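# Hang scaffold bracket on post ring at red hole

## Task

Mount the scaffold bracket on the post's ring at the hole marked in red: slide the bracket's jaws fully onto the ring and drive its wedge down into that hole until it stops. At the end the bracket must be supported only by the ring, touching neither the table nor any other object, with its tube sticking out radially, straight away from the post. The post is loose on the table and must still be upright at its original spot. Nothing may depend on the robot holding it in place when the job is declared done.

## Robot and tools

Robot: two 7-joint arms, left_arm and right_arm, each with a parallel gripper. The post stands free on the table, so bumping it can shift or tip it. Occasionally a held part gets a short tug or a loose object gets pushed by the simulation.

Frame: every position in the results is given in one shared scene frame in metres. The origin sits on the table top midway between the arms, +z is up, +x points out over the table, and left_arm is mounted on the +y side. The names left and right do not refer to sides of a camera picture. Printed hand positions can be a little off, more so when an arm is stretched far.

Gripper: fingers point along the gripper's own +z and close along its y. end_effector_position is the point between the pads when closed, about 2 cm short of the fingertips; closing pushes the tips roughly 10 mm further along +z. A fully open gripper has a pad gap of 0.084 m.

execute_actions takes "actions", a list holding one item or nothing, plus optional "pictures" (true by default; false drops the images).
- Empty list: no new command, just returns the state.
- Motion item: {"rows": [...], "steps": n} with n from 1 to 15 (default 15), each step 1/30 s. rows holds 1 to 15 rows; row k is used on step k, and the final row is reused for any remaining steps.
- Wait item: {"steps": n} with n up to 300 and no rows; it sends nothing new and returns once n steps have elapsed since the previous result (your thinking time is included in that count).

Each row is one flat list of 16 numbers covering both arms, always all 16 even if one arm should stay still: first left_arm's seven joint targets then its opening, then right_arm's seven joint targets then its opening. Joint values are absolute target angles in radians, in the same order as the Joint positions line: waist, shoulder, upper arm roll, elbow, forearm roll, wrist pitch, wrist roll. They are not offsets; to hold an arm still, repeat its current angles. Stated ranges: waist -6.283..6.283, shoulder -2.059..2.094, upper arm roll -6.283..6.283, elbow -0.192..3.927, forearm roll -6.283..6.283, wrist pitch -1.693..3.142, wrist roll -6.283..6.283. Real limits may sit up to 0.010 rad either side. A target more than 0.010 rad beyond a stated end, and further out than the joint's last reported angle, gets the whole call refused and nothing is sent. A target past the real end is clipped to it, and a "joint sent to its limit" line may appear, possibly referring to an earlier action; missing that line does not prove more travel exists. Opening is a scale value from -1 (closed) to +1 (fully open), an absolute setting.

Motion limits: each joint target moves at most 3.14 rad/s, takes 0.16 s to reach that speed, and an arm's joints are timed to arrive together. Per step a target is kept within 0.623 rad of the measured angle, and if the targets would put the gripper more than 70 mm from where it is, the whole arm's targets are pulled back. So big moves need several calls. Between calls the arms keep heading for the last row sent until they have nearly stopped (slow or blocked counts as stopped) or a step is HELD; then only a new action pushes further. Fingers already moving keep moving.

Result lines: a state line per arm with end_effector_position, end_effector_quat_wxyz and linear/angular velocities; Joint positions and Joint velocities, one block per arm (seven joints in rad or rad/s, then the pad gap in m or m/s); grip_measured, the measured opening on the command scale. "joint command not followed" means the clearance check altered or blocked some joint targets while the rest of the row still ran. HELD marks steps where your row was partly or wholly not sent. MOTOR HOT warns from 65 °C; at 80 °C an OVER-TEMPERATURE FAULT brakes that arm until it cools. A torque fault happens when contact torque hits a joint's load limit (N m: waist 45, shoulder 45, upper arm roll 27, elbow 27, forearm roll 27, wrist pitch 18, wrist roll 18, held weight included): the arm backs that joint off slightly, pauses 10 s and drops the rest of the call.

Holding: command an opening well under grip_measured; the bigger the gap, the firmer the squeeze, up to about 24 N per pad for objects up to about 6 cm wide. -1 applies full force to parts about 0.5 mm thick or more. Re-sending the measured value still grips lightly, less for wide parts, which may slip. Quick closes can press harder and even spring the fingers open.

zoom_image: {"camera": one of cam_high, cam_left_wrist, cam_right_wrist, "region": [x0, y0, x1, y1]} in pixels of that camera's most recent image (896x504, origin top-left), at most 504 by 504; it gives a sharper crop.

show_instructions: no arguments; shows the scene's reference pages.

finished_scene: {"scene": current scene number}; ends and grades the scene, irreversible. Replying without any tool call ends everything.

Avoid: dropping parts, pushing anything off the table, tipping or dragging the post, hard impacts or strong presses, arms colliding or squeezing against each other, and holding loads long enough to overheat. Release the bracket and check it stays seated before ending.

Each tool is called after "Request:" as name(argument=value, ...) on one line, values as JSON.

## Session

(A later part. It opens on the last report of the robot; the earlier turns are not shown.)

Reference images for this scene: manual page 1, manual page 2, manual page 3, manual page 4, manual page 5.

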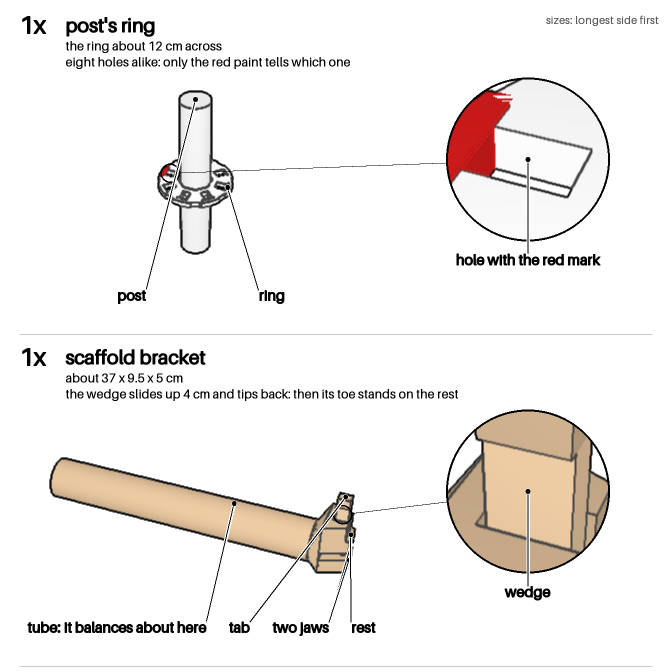

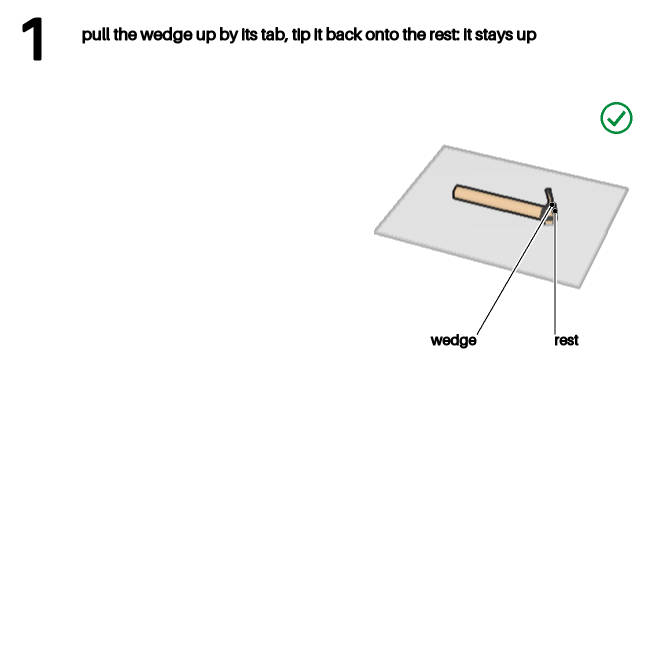

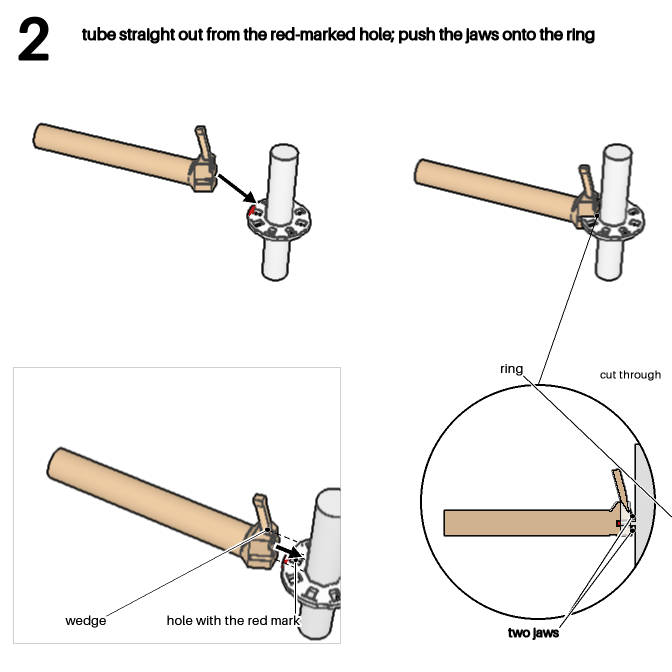

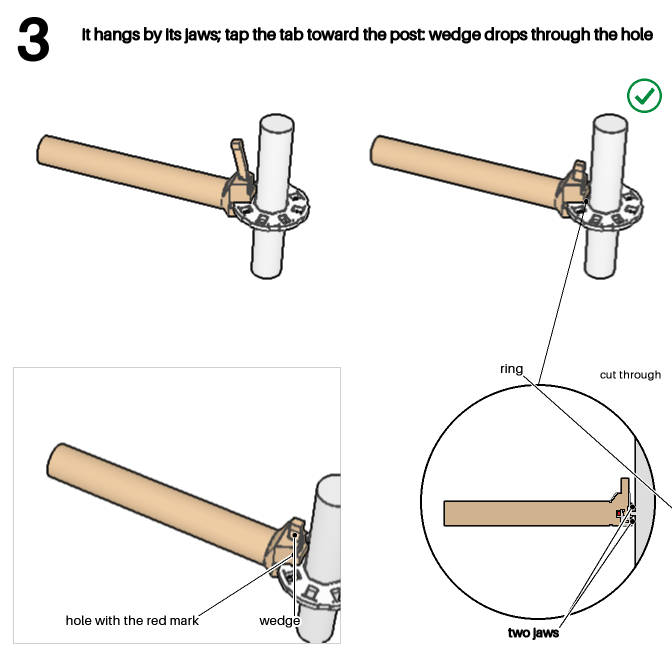

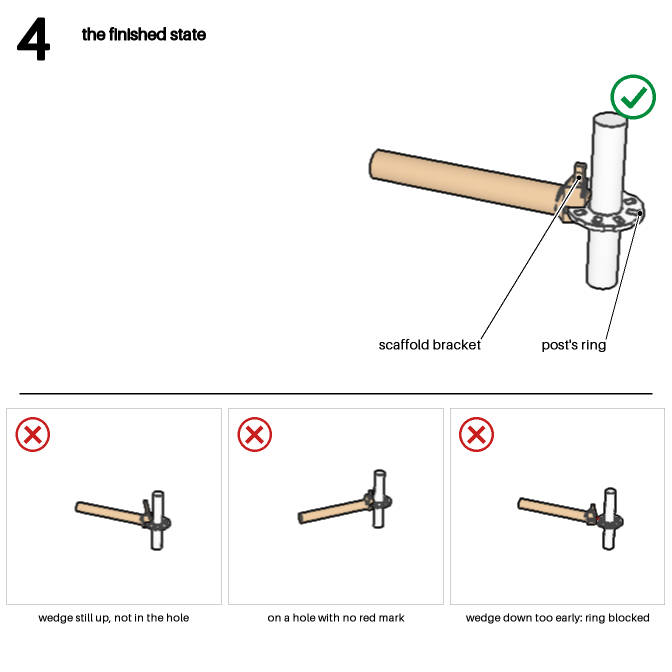

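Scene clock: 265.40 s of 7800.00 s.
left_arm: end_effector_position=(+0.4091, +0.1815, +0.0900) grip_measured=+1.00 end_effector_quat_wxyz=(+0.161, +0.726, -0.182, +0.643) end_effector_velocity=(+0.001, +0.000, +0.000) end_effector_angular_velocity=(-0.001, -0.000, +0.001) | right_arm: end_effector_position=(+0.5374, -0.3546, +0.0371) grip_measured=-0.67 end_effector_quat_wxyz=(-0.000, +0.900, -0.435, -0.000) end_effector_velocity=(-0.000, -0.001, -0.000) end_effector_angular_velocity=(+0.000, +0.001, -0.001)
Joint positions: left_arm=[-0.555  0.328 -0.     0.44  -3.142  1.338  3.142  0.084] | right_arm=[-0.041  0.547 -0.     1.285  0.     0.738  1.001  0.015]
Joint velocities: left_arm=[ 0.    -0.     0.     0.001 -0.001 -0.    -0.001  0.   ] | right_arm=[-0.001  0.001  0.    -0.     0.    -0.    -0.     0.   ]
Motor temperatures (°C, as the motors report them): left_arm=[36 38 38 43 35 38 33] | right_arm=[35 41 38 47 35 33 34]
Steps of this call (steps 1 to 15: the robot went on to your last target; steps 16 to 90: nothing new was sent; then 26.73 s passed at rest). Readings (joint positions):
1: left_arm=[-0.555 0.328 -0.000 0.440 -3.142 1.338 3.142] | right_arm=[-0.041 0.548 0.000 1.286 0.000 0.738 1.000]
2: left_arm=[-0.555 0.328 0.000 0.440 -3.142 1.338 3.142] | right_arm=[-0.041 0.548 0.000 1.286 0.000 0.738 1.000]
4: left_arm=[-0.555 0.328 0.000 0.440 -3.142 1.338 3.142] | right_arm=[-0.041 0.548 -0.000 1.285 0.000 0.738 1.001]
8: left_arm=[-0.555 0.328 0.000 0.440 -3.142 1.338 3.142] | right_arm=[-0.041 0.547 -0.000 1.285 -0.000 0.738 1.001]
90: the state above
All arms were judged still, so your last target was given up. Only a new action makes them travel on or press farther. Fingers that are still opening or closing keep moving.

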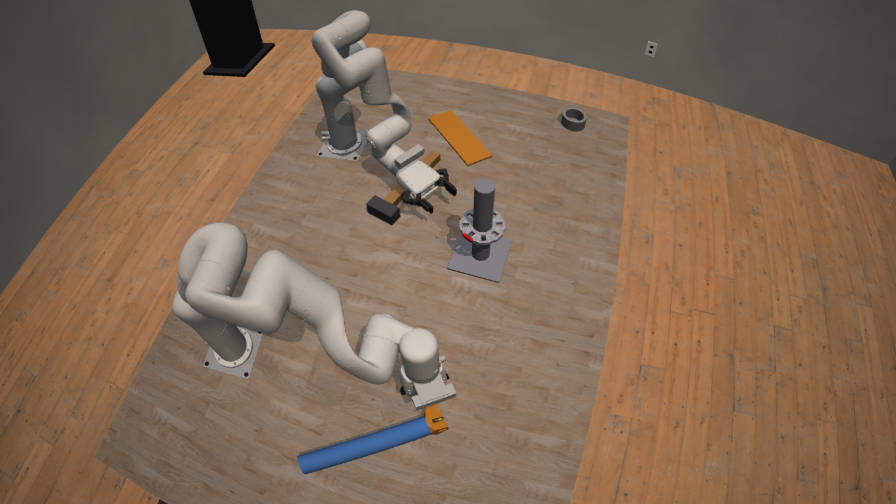

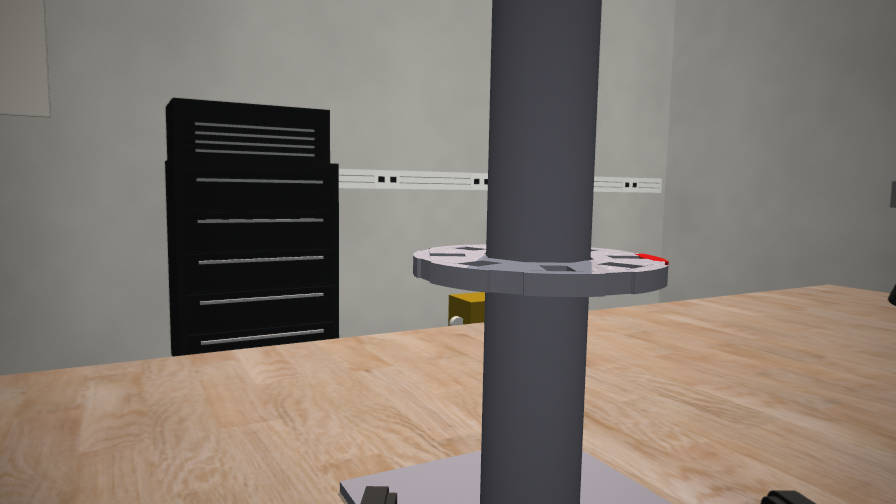

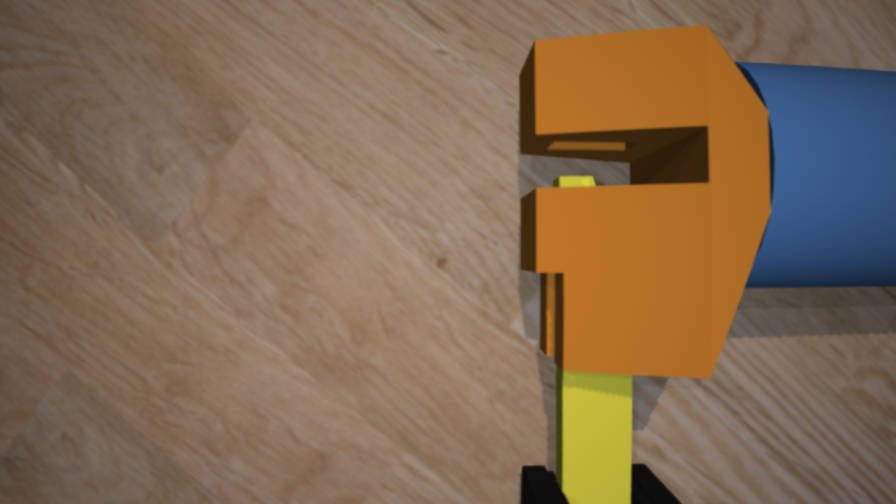

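Request:
execute_actions(actions=[{"rows":[[-0.555,0.328,0,0.44,-3.1416,1.338,3.1416,1,-0.0439,0.5406,0,1.2920,0,0.7514,0.9981,-0.85],[-0.555,0.328,0,0.44,-3.1416,1.338,3.1416,1,-0.0439,0.5406,0,1.2920,0,0.7514,0.9981,-0.85],[-0.555,0.328,0,0.44,-3.1416,1.338,3.1416,1,-0.0470,0.5341,0,1.2990,0,0.7649,0.9950,-0.85],[-0.555,0.328,0,0.44,-3.1416,1.338,3.1416,1,-0.0470,0.5341,0,1.2990,0,0.7649,0.9950,-0.85],[-0.555,0.328,0,0.44,-3.1416,1.338,3.1416,1,-0.0500,0.5275,0,1.3060,0,0.7785,0.9920,-0.85],[-0.555,0.328,0,0.44,-3.1416,1.338,3.1416,1,-0.0500,0.5275,0,1.3060,0,0.7785,0.9920,-0.85],[-0.555,0.328,0,0.44,-3.1416,1.338,3.1416,1,-0.0531,0.5210,0,1.3130,0,0.7920,0.9889,-0.85],[-0.555,0.328,0,0.44,-3.1416,1.338,3.1416,1,-0.0531,0.5210,0,1.3130,0,0.7920,0.9889,-0.85],[-0.555,0.328,0,0.44,-3.1416,1.338,3.1416,1,-0.0561,0.5144,0,1.3200,0,0.8056,0.9859,-0.85]],"steps":15}])

Scene clock: 281.27 s of 7800.00 s.
left_arm: end_effector_position=(+0.4091, +0.1815, +0.0900) grip_measured=+1.00 end_effector_quat_wxyz=(+0.161, +0.726, -0.182, +0.643) end_effector_velocity=(+0.001, -0.000, +0.001) end_effector_angular_velocity=(-0.001, -0.002, +0.000) | right_arm: end_effector_position=(+0.5438, -0.3628, +0.0628) grip_measured=-0.67 end_effector_quat_wxyz=(-0.000, +0.900, -0.435, +0.000) end_effector_velocity=(-0.004, +0.004, +0.003) end_effector_angular_velocity=(+0.004, +0.019, +0.012)
Joint positions: left_arm=[-0.555  0.328 -0.     0.44  -3.142  1.338  3.142  0.084] | right_arm=[-0.056  0.515 -0.001  1.319  0.     0.803  0.986  0.015]
Joint velocities: left_arm=[ 0.    -0.     0.     0.002 -0.    -0.    -0.    -0.   ] | right_arm=[-0.003 -0.005  0.01   0.008  0.001  0.031 -0.007 -0.   ]
Motor temperatures (°C, as the motors report them): left_arm=[36 38 38 43 35 38 33] | right_arm=[35 41 38 47 35 33 34]
Steps of this call (steps 1 to 90: nothing new was sent; then 12.37 s passed at rest; steps 91 to 105: all 15 steps of this action). Readings (joint positions):
91: left_arm=[-0.555 0.328 0.000 0.440 -3.142 1.338 3.142] | right_arm=[-0.041 0.547 0.000 1.285 0.000 0.738 1.001]
92: left_arm=[-0.555 0.328 0.000 0.440 -3.142 1.338 3.142] | right_arm=[-0.041 0.546 0.000 1.286 0.000 0.741 1.000]
94: left_arm=[-0.555 0.328 0.000 0.440 -3.142 1.338 3.142] | right_arm=[-0.043 0.543 0.001 1.290 0.000 0.750 0.998]
98: left_arm=[-0.555 0.328 -0.000 0.440 -3.142 1.338 3.142] | right_arm=[-0.049 0.530 0.000 1.303 0.000 0.773 0.993]
105: the state above

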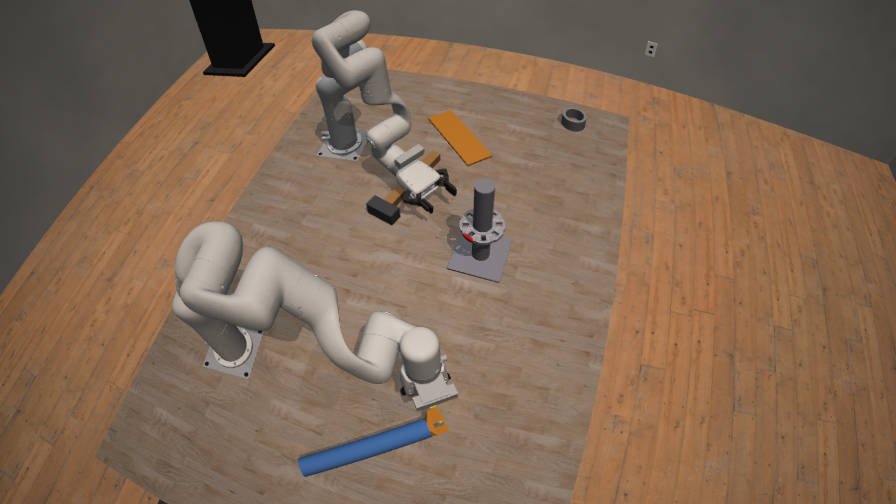

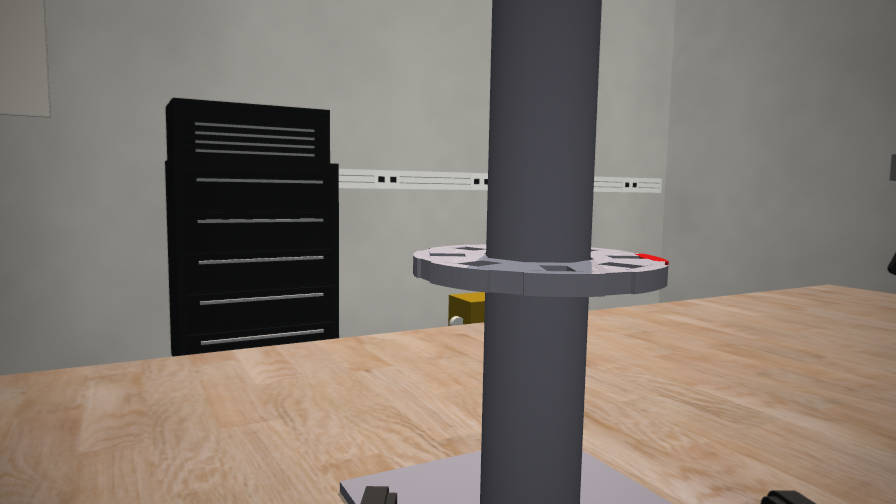

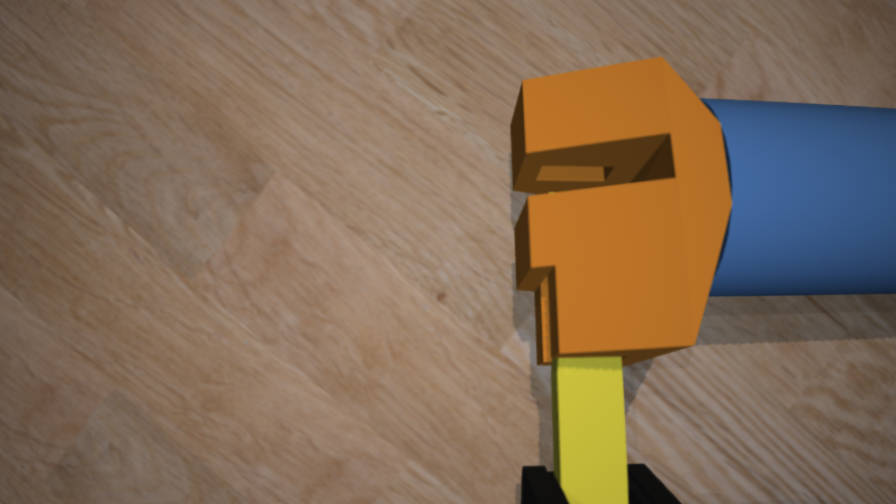

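Request:
execute_actions(actions=[{"rows":[[-0.555,0.328,0,0.44,-3.1416,1.338,3.1416,1,-0.0602,0.5126,0,1.3299,0,0.8174,0.9818,-0.85],[-0.555,0.328,0,0.44,-3.1416,1.338,3.1416,1,-0.0642,0.5107,0,1.3399,0,0.8292,0.9778,-0.85],[-0.555,0.328,0,0.44,-3.1416,1.338,3.1416,1,-0.0683,0.5089,0,1.3498,0,0.8410,0.9737,-0.85],[-0.555,0.328,0,0.44,-3.1416,1.338,3.1416,1,-0.0724,0.5070,0,1.3597,0,0.8527,0.9696,-0.85],[-0.555,0.328,0,0.44,-3.1416,1.338,3.1416,1,-0.0764,0.5052,0,1.3697,0,0.8645,0.9656,-0.85],[-0.555,0.328,0,0.44,-3.1416,1.338,3.1416,1,-0.0805,0.5033,0,1.3796,0,0.8763,0.9615,-0.85],[-0.555,0.328,0,0.44,-3.1416,1.338,3.1416,1,-0.0857,0.5056,0,1.3931,0,0.8874,0.9563,-0.85],[-0.555,0.328,0,0.44,-3.1416,1.338,3.1416,1,-0.0909,0.5080,0,1.4065,0,0.8986,0.9511,-0.85],[-0.555,0.328,0,0.44,-3.1416,1.338,3.1416,1,-0.0962,0.5103,0,1.4200,0,0.9097,0.9459,-0.85],[-0.555,0.328,0,0.44,-3.1416,1.338,3.1416,1,-0.1014,0.5126,0,1.4335,0,0.9208,0.9406,-0.85],[-0.555,0.328,0,0.44,-3.1416,1.338,3.1416,1,-0.1066,0.5150,0,1.4469,0,0.9320,0.9354,-0.85],[-0.555,0.328,0,0.44,-3.1416,1.338,3.1416,1,-0.1118,0.5173,0,1.4604,0,0.9431,0.9302,-0.85]],"steps":15}])

Scene clock: 306.60 s of 7800.00 s.
left_arm: end_effector_position=(+0.4091, +0.1815, +0.0900) grip_measured=+1.00 end_effector_quat_wxyz=(+0.161, +0.726, -0.182, +0.643) end_effector_velocity=(-0.000, +0.000, -0.000) end_effector_angular_velocity=(+0.001, +0.000, +0.000) | right_arm: end_effector_position=(+0.5667, -0.3915, +0.1032) grip_measured=-0.67 end_effector_quat_wxyz=(-0.000, +0.900, -0.436, +0.001) end_effector_velocity=(+0.039, -0.053, +0.056) end_effector_angular_velocity=(-0.006, -0.033, -0.019)
Joint positions: left_arm=[-0.555  0.328 -0.     0.44  -3.142  1.338  3.142  0.084] | right_arm=[-0.107  0.514 -0.001  1.447 -0.     0.93   0.936  0.015]
Joint velocities: left_arm=[ 0.     0.    -0.    -0.001 -0.    -0.     0.001  0.   ] | right_arm=[-0.078  0.018 -0.013  0.194 -0.001  0.143 -0.07  -0.   ]
Motor temperatures (°C, as the motors report them): left_arm=[36 38 38 43 35 38 33] | right_arm=[35 41 38 48 35 33 34]
Steps of this call (steps 1 to 15: the robot went on to your last target; steps 16 to 90: nothing new was sent; then 21.83 s passed at rest; steps 91 to 105: all 15 steps of this action). Readings (joint positions):
91: left_arm=[-0.555 0.328 -0.000 0.440 -3.142 1.338 3.142] | right_arm=[-0.056 0.514 0.000 1.320 0.000 0.806 0.986]
92: left_arm=[-0.555 0.328 0.000 0.440 -3.142 1.338 3.142] | right_arm=[-0.057 0.514 0.000 1.322 0.000 0.808 0.985]
94: left_arm=[-0.555 0.328 0.000 0.440 -3.142 1.338 3.142] | right_arm=[-0.061 0.513 0.001 1.331 0.000 0.821 0.981]
98: left_arm=[-0.555 0.328 -0.000 0.440 -3.142 1.338 3.142] | right_arm=[-0.076 0.506 -0.001 1.367 -0.000 0.861 0.967]
105: the state above

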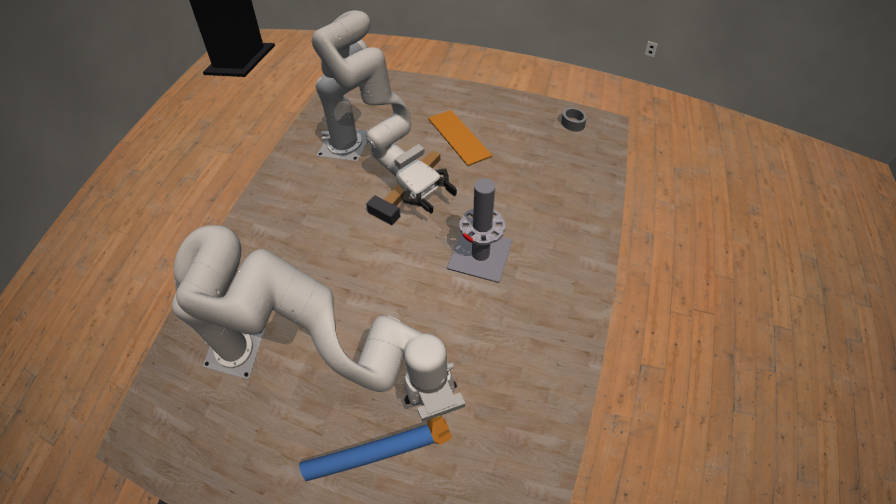

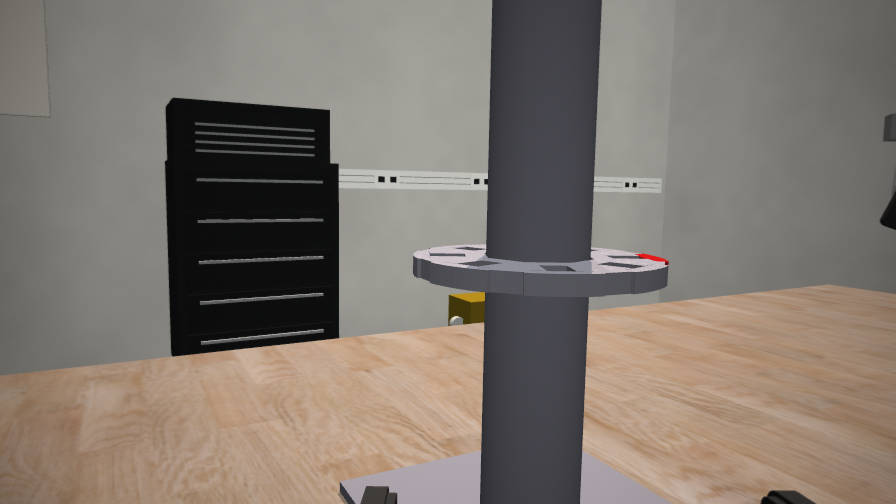

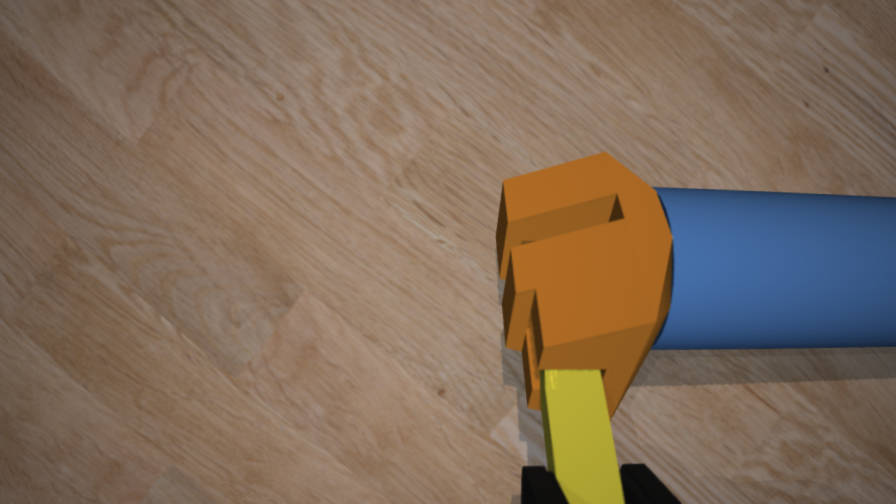

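Request:
execute_actions(actions=[{"rows":[[-0.555,0.328,0,0.44,-3.1416,1.338,3.1416,1,-0.1177,0.5236,0,1.4767,0,0.9531,0.9243,-0.85],[-0.555,0.328,0,0.44,-3.1416,1.338,3.1416,1,-0.1236,0.5300,0,1.4931,0,0.9631,0.9184,-0.85],[-0.555,0.328,0,0.44,-3.1416,1.338,3.1416,1,-0.1295,0.5363,0,1.5094,0,0.9731,0.9126,-0.85],[-0.555,0.328,0,0.44,-3.1416,1.338,3.1416,1,-0.1353,0.5426,0,1.5257,0,0.9831,0.9067,-0.85],[-0.555,0.328,0,0.44,-3.1416,1.338,3.1416,1,-0.1412,0.5490,0,1.5421,0,0.9931,0.9008,-0.85],[-0.555,0.328,0,0.44,-3.1416,1.338,3.1416,1,-0.1471,0.5553,0,1.5584,0,1.0031,0.8949,-0.85],[-0.555,0.328,0,0.44,-3.1416,1.338,3.1416,1,-0.1522,0.5637,0,1.5741,0,1.0104,0.8898,-0.85],[-0.555,0.328,0,0.44,-3.1416,1.338,3.1416,1,-0.1574,0.5722,0,1.5898,0,1.0176,0.8846,-0.85],[-0.555,0.328,0,0.44,-3.1416,1.338,3.1416,1,-0.1625,0.5806,0,1.6055,0,1.0249,0.8795,-0.85],[-0.555,0.328,0,0.44,-3.1416,1.338,3.1416,1,-0.1676,0.5891,0,1.6213,0,1.0322,0.8744,-0.85],[-0.555,0.328,0,0.44,-3.1416,1.338,3.1416,1,-0.1727,0.5975,0,1.6370,0,1.0395,0.8693,-0.85],[-0.555,0.328,0,0.44,-3.1416,1.338,3.1416,1,-0.1779,0.6060,0,1.6527,0,1.0467,0.8641,-0.85],[-0.555,0.328,0,0.44,-3.1416,1.338,3.1416,1,-0.1830,0.6144,0,1.6684,0,1.0540,0.8590,-0.85]],"steps":15}])

Scene clock: 323.87 s of 7800.00 s.
left_arm: end_effector_position=(+0.4091, +0.1815, +0.0900) grip_measured=+1.00 end_effector_quat_wxyz=(+0.161, +0.726, -0.182, +0.643) end_effector_velocity=(-0.000, -0.000, -0.000) end_effector_angular_velocity=(+0.000, +0.000, -0.000) | right_arm: end_effector_position=(+0.5990, -0.4318, +0.1219) grip_measured=-0.67 end_effector_quat_wxyz=(-0.000, +0.900, -0.436, +0.001) end_effector_velocity=(+0.057, -0.075, +0.014) end_effector_angular_velocity=(-0.001, -0.016, -0.012)
Joint positions: left_arm=[-0.555  0.328  0.     0.44  -3.142  1.338  3.142  0.084] | right_arm=[-0.175  0.6   -0.001  1.642  0.     1.04   0.868  0.015]
Joint velocities: left_arm=[-0.001 -0.     0.    -0.    -0.    -0.    -0.    -0.   ] | right_arm=[-0.115  0.185 -0.004  0.339  0.002  0.138 -0.107 -0.   ]
Motor temperatures (°C, as the motors report them): left_arm=[36 38 38 43 35 38 33] | right_arm=[35 41 38 48 35 33 34]
Steps of this call (steps 1 to 30: the robot went on to your last target; steps 31 to 90: nothing new was sent; then 13.77 s passed at rest; steps 91 to 105: all 15 steps of this action). Readings (joint positions):
91: left_arm=[-0.555 0.328 -0.000 0.440 -3.142 1.338 3.142] | right_arm=[-0.112 0.517 0.000 1.461 0.000 0.943 0.930]
92: left_arm=[-0.555 0.328 0.000 0.440 -3.142 1.338 3.142] | right_arm=[-0.113 0.518 0.000 1.463 0.000 0.945 0.929]
94: left_arm=[-0.555 0.328 -0.000 0.440 -3.142 1.338 3.142] | right_arm=[-0.118 0.525 0.001 1.479 0.000 0.956 0.923]
98: left_arm=[-0.555 0.328 0.000 0.440 -3.142 1.338 3.142] | right_arm=[-0.139 0.547 -0.000 1.536 0.000 0.988 0.903]
105: the state above

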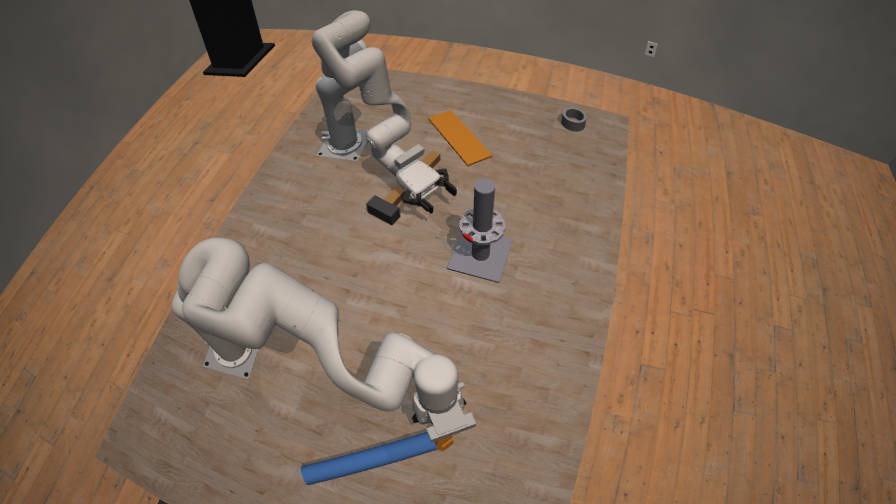

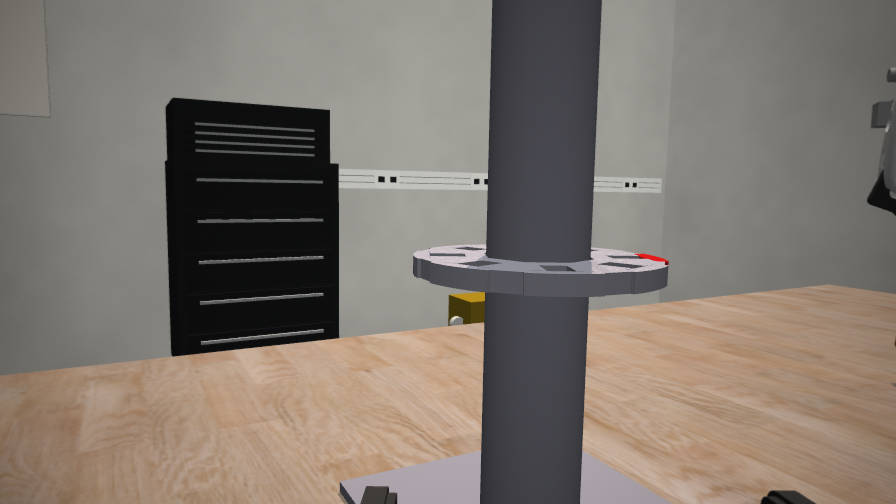

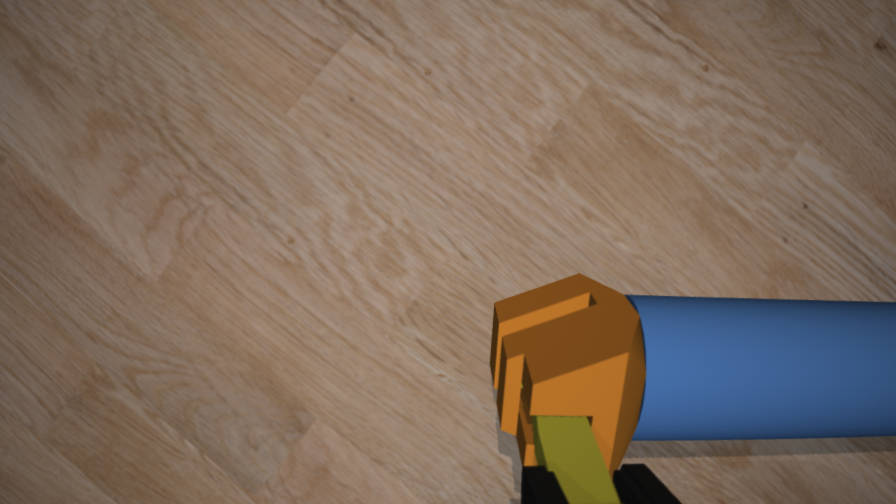

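Request:
execute_actions(actions=[{"rows":[[-0.555,0.328,0,0.44,-3.1416,1.338,3.1416,1,-0.1873,0.6240,0,1.6833,0,1.0592,0.8547,-0.85],[-0.555,0.328,0,0.44,-3.1416,1.338,3.1416,1,-0.1916,0.6336,0,1.6981,0,1.0645,0.8505,-0.85],[-0.555,0.328,0,0.44,-3.1416,1.338,3.1416,1,-0.1958,0.6432,0,1.7130,0,1.0697,0.8462,-0.85],[-0.555,0.328,0,0.44,-3.1416,1.338,3.1416,1,-0.2001,0.6528,0,1.7278,0,1.0750,0.8419,-0.85],[-0.555,0.328,0,0.44,-3.1416,1.338,3.1416,1,-0.2044,0.6624,0,1.7427,0,1.0802,0.8376,-0.85],[-0.555,0.328,0,0.44,-3.1416,1.338,3.1416,1,-0.2087,0.6720,0,1.7575,0,1.0854,0.8334,-0.85],[-0.555,0.328,0,0.44,-3.1416,1.338,3.1416,1,-0.2129,0.6816,0,1.7724,0,1.0907,0.8291,-0.85],[-0.555,0.328,0,0.44,-3.1416,1.338,3.1416,1,-0.2172,0.6912,0,1.7872,0,1.0959,0.8248,-0.85]],"steps":15}])

Scene clock: 335.10 s of 7800.00 s.
left_arm: end_effector_position=(+0.4091, +0.1815, +0.0900) grip_measured=+1.00 end_effector_quat_wxyz=(+0.161, +0.726, -0.182, +0.643) end_effector_velocity=(+0.001, -0.001, +0.001) end_effector_angular_velocity=(-0.001, -0.002, -0.001) | right_arm: end_effector_position=(+0.6197, -0.4583, +0.1194) grip_measured=-0.67 end_effector_quat_wxyz=(+0.000, +0.901, -0.435, -0.001) end_effector_velocity=(+0.002, -0.000, -0.003) end_effector_angular_velocity=(+0.003, +0.011, +0.012)
Joint positions: left_arm=[-0.555  0.328  0.     0.44  -3.142  1.338  3.142  0.084] | right_arm=[-0.216  0.689  0.001  1.783  0.     1.095  0.826  0.015]
Joint velocities: left_arm=[-0.001  0.     0.001  0.002  0.     0.    -0.    -0.   ] | right_arm=[-0.005  0.023  0.005  0.032 -0.001  0.021 -0.012  0.   ]
Motor temperatures (°C, as the motors report them): left_arm=[36 38 38 43 35 38 33] | right_arm=[35 41 38 48 35 33 34]
Steps of this call (steps 1 to 30: the robot went on to your last target; steps 31 to 90: nothing new was sent; then 7.73 s passed at rest; steps 91 to 105: all 15 steps of this action). Readings (joint positions):
91: left_arm=[-0.555 0.328 0.000 0.440 -3.142 1.338 3.142] | right_arm=[-0.183 0.614 0.000 1.669 0.000 1.054 0.859]
92: left_arm=[-0.555 0.328 -0.000 0.440 -3.142 1.338 3.142] | right_arm=[-0.184 0.616 0.000 1.671 -0.000 1.056 0.858]
94: left_arm=[-0.555 0.328 0.000 0.440 -3.142 1.338 3.142] | right_arm=[-0.188 0.626 0.000 1.687 -0.000 1.061 0.854]
98: left_arm=[-0.555 0.328 -0.000 0.440 -3.142 1.338 3.142] | right_arm=[-0.203 0.659 -0.000 1.737 -0.000 1.078 0.839]
105: the state above

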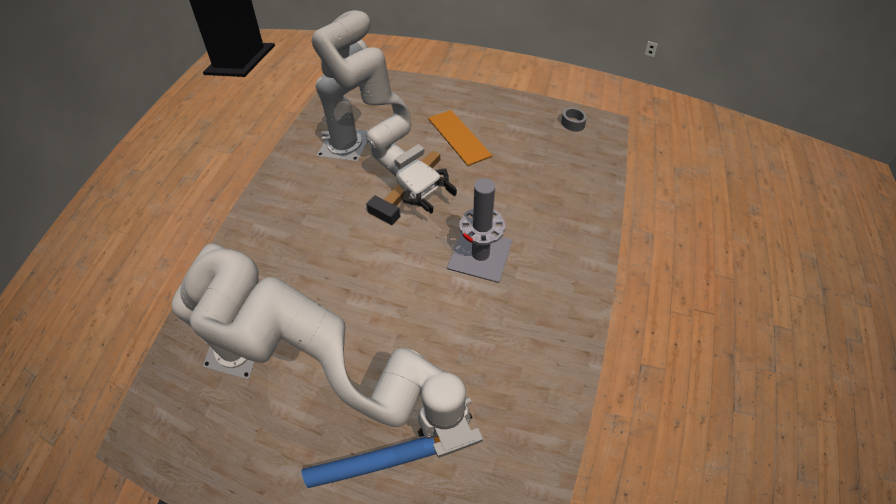

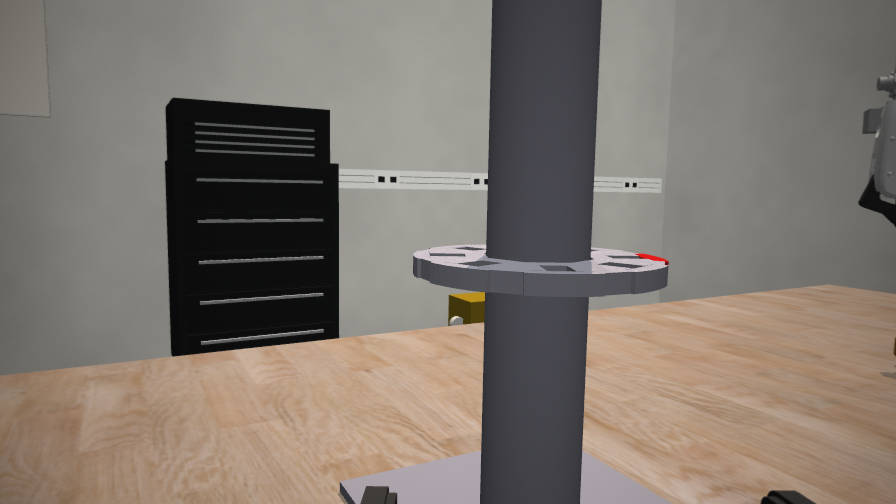

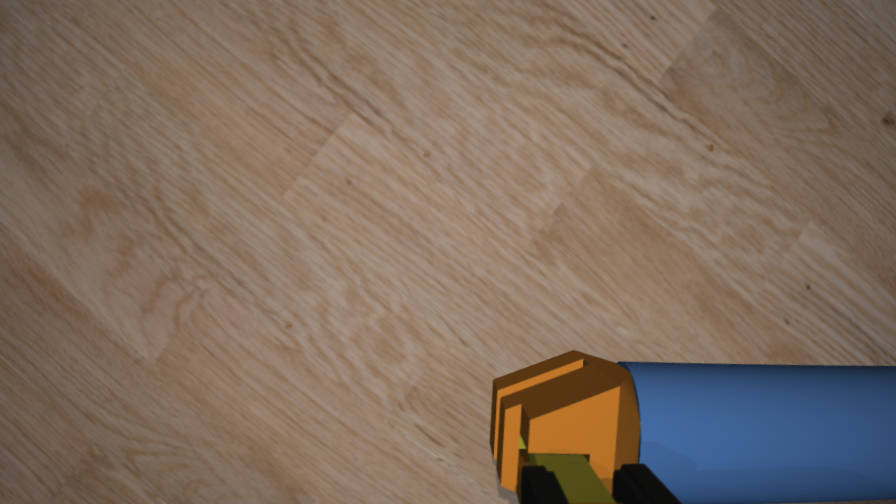

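Request:
execute_actions(actions=[{"rows":[[-0.555,0.328,0,0.44,-3.1416,1.338,3.1416,1,-0.2172,0.6887,0,1.7904,0,1.1017,0.8248,-0.85],[-0.555,0.328,0,0.44,-3.1416,1.338,3.1416,1,-0.2172,0.6862,0,1.7936,0,1.1074,0.8248,-0.85],[-0.555,0.328,0,0.44,-3.1416,1.338,3.1416,1,-0.2172,0.6837,0,1.7969,0,1.1132,0.8248,-0.85],[-0.555,0.328,0,0.44,-3.1416,1.338,3.1416,1,-0.2172,0.6812,0,1.8001,0,1.1189,0.8248,-0.85],[-0.555,0.328,0,0.44,-3.1416,1.338,3.1416,1,-0.2172,0.6790,0,1.8036,0,1.1247,0.8248,-0.85],[-0.555,0.328,0,0.44,-3.1416,1.338,3.1416,1,-0.2172,0.6767,0,1.8072,0,1.1305,0.8248,-0.85],[-0.555,0.328,0,0.44,-3.1416,1.338,3.1416,1,-0.2172,0.6745,0,1.8107,0,1.1363,0.8248,-0.85],[-0.555,0.328,0,0.44,-3.1416,1.338,3.1416,1,-0.2172,0.6722,0,1.8143,0,1.1421,0.8248,-0.85]],"steps":15}])

Scene clock: 400.43 s of 7800.00 s.
left_arm: end_effector_position=(+0.4091, +0.1815, +0.0900) grip_measured=+1.00 end_effector_quat_wxyz=(+0.161, +0.726, -0.182, +0.643) end_effector_velocity=(-0.000, +0.001, -0.000) end_effector_angular_velocity=(+0.001, +0.001, +0.001) | right_arm: end_effector_position=(+0.6203, -0.4600, +0.1383) grip_measured=-0.67 end_effector_quat_wxyz=(+0.001, +0.900, -0.435, -0.001) end_effector_velocity=(-0.003, +0.003, -0.001) end_effector_angular_velocity=(+0.000, +0.015, +0.007)
Joint positions: left_arm=[-0.555  0.328  0.     0.44  -3.142  1.338  3.142  0.084] | right_arm=[-0.218  0.674 -0.     1.813 -0.     1.14   0.825  0.015]
Joint velocities: left_arm=[ 0.     0.     0.001 -0.001  0.001 -0.    -0.    -0.   ] | right_arm=[ 0.003  0.002  0.002  0.003 -0.002  0.016 -0.001  0.   ]
Motor temperatures (°C, as the motors report them): left_arm=[36 38 38 43 35 38 33] | right_arm=[35 41 38 49 35 33 34]
Steps of this call (steps 1 to 15: the robot went on to your last target; steps 16 to 90: nothing new was sent; then 61.83 s passed at rest; steps 91 to 105: all 15 steps of this action). Readings (joint positions):
91: left_arm=[-0.555 0.328 -0.000 0.440 -3.142 1.338 3.142] | right_arm=[-0.217 0.691 -0.000 1.787 0.000 1.096 0.825]
92: left_arm=[-0.555 0.328 -0.000 0.440 -3.142 1.338 3.142] | right_arm=[-0.217 0.691 0.000 1.788 0.000 1.097 0.825]
94: left_arm=[-0.555 0.328 -0.000 0.440 -3.142 1.338 3.142] | right_arm=[-0.217 0.689 0.000 1.791 -0.000 1.104 0.825]
98: left_arm=[-0.555 0.328 -0.000 0.440 -3.142 1.338 3.142] | right_arm=[-0.217 0.679 -0.000 1.803 -0.000 1.124 0.825]
105: the state above

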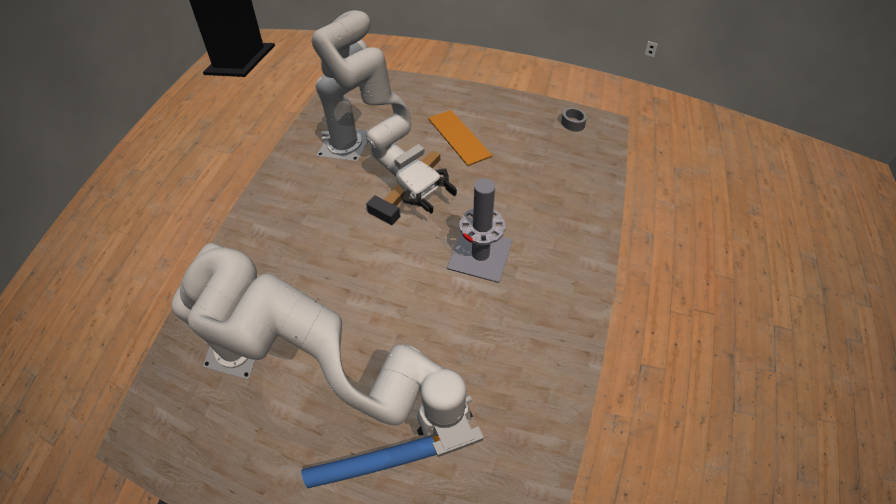

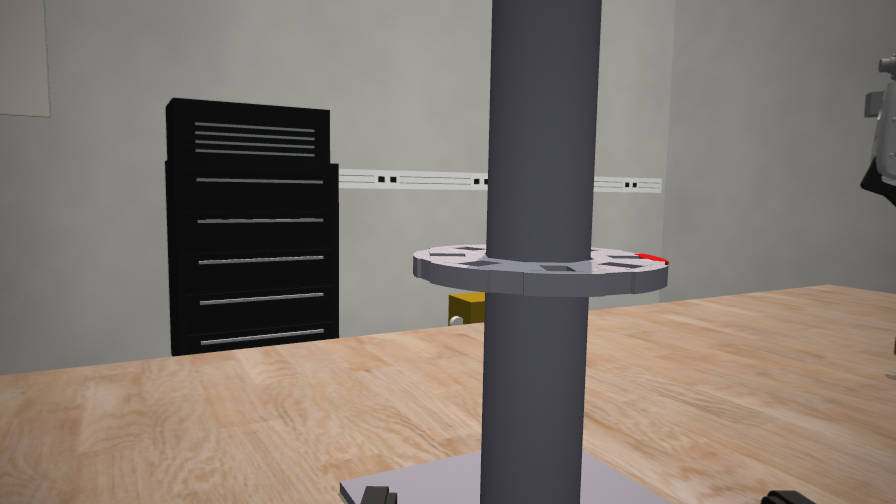

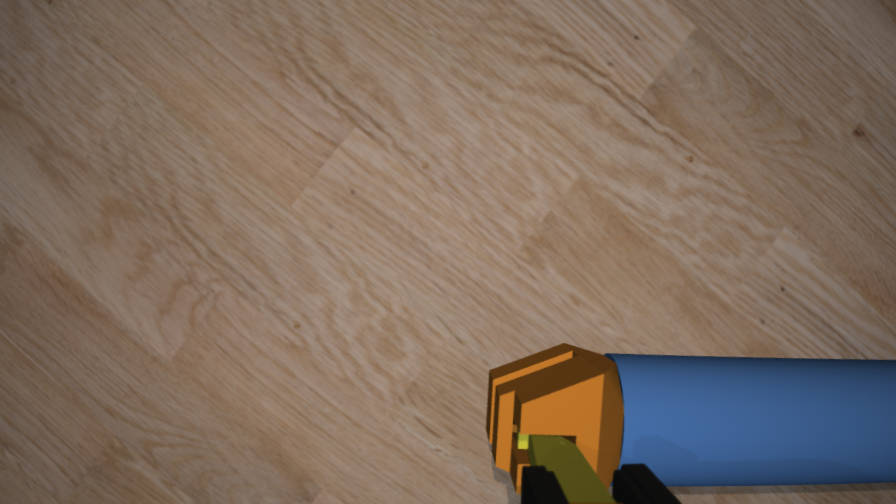

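Request:
zoom_image(camera="cam_right_wrist", region=[440, 320, 720, 504])

Request:
execute_actions(actions=[])

Region (440, 320, 720, 504) of cam_right_wrist's 896x504 image, scaled by 1.800, with more detail than that image has; it fills the top 331 rows of this view, and the rest is white.

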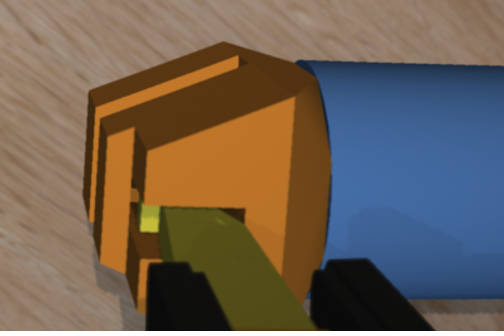

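Scene clock: 413.67 s of 7800.00 s.
left_arm: end_effector_position=(+0.4091, +0.1815, +0.0900) grip_measured=+1.00 end_effector_quat_wxyz=(+0.161, +0.726, -0.182, +0.643) end_effector_velocity=(+0.001, +0.000, +0.001) end_effector_angular_velocity=(-0.001, -0.001, +0.001) | right_arm: end_effector_position=(+0.6208, -0.4594, +0.1403) grip_measured=-0.67 end_effector_quat_wxyz=(-0.000, +0.900, -0.435, +0.000) end_effector_velocity=(-0.000, -0.000, -0.000) end_effector_angular_velocity=(+0.000, +0.000, +0.001)
Joint positions: left_arm=[-0.555  0.328 -0.     0.44  -3.142  1.338  3.142  0.084] | right_arm=[-0.217  0.672  0.     1.814  0.     1.142  0.825  0.015]
Joint velocities: left_arm=[ 0.     0.     0.     0.002 -0.    -0.    -0.001 -0.   ] | right_arm=[-0.001  0.     0.     0.     0.     0.    -0.002  0.   ]
Motor temperatures (°C, as the motors report them): left_arm=[36 38 38 43 35 38 33] | right_arm=[35 42 38 50 35 33 34]
Steps of this call (steps 1 to 15: the robot went on to your last target; steps 16 to 90: nothing new was sent; then 10.23 s passed at rest). Readings (joint positions):
1: left_arm=[-0.555 0.328 0.000 0.440 -3.142 1.338 3.142] | right_arm=[-0.217 0.674 -0.000 1.813 -0.000 1.141 0.825]
2: left_arm=[-0.555 0.328 -0.000 0.440 -3.142 1.338 3.142] | right_arm=[-0.217 0.674 -0.000 1.813 -0.000 1.141 0.825]
4: left_arm=[-0.555 0.328 -0.000 0.440 -3.142 1.338 3.142] | right_arm=[-0.217 0.674 -0.000 1.813 -0.000 1.142 0.825]
8: left_arm=[-0.555 0.328 0.000 0.440 -3.142 1.338 3.142] | right_arm=[-0.217 0.674 -0.000 1.813 -0.000 1.142 0.825]
90: the state above
All arms were judged still, so your last target was given up. Only a new action makes them travel on or press farther. Fingers that are still opening or closing keep moving.

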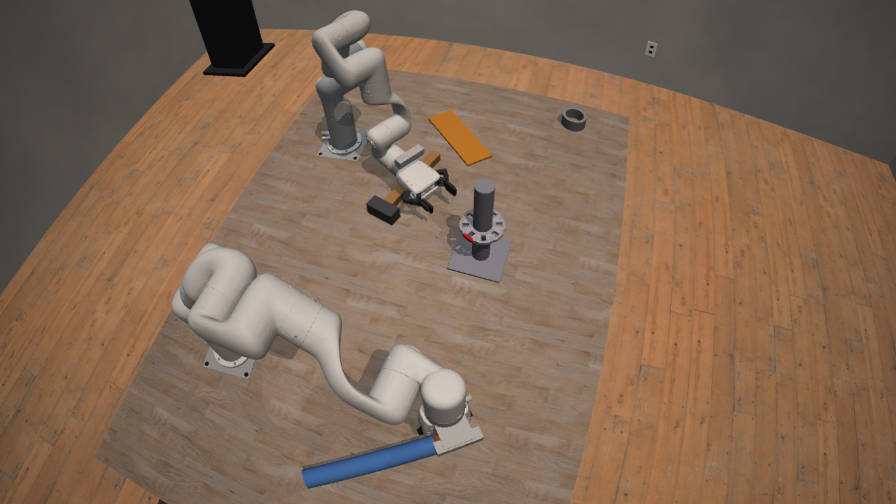

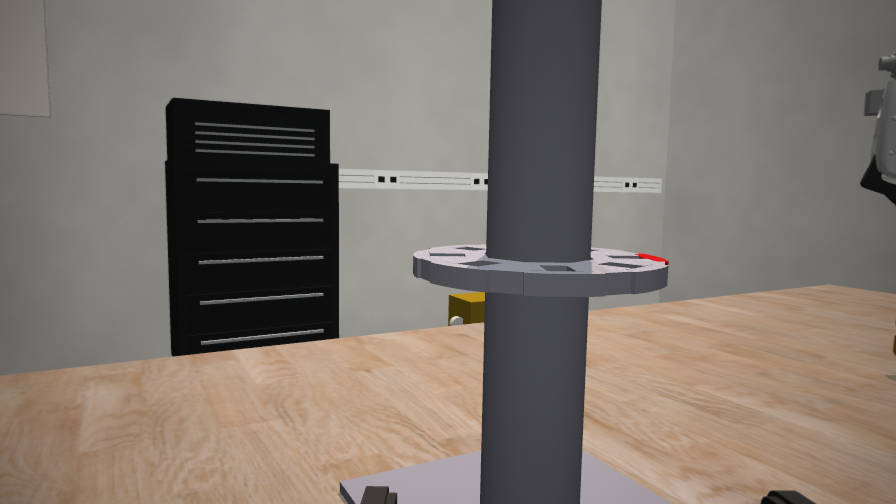

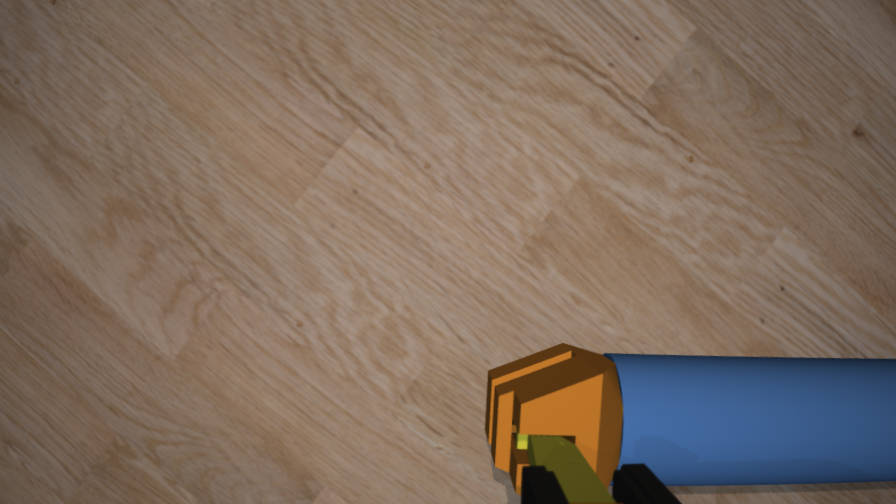

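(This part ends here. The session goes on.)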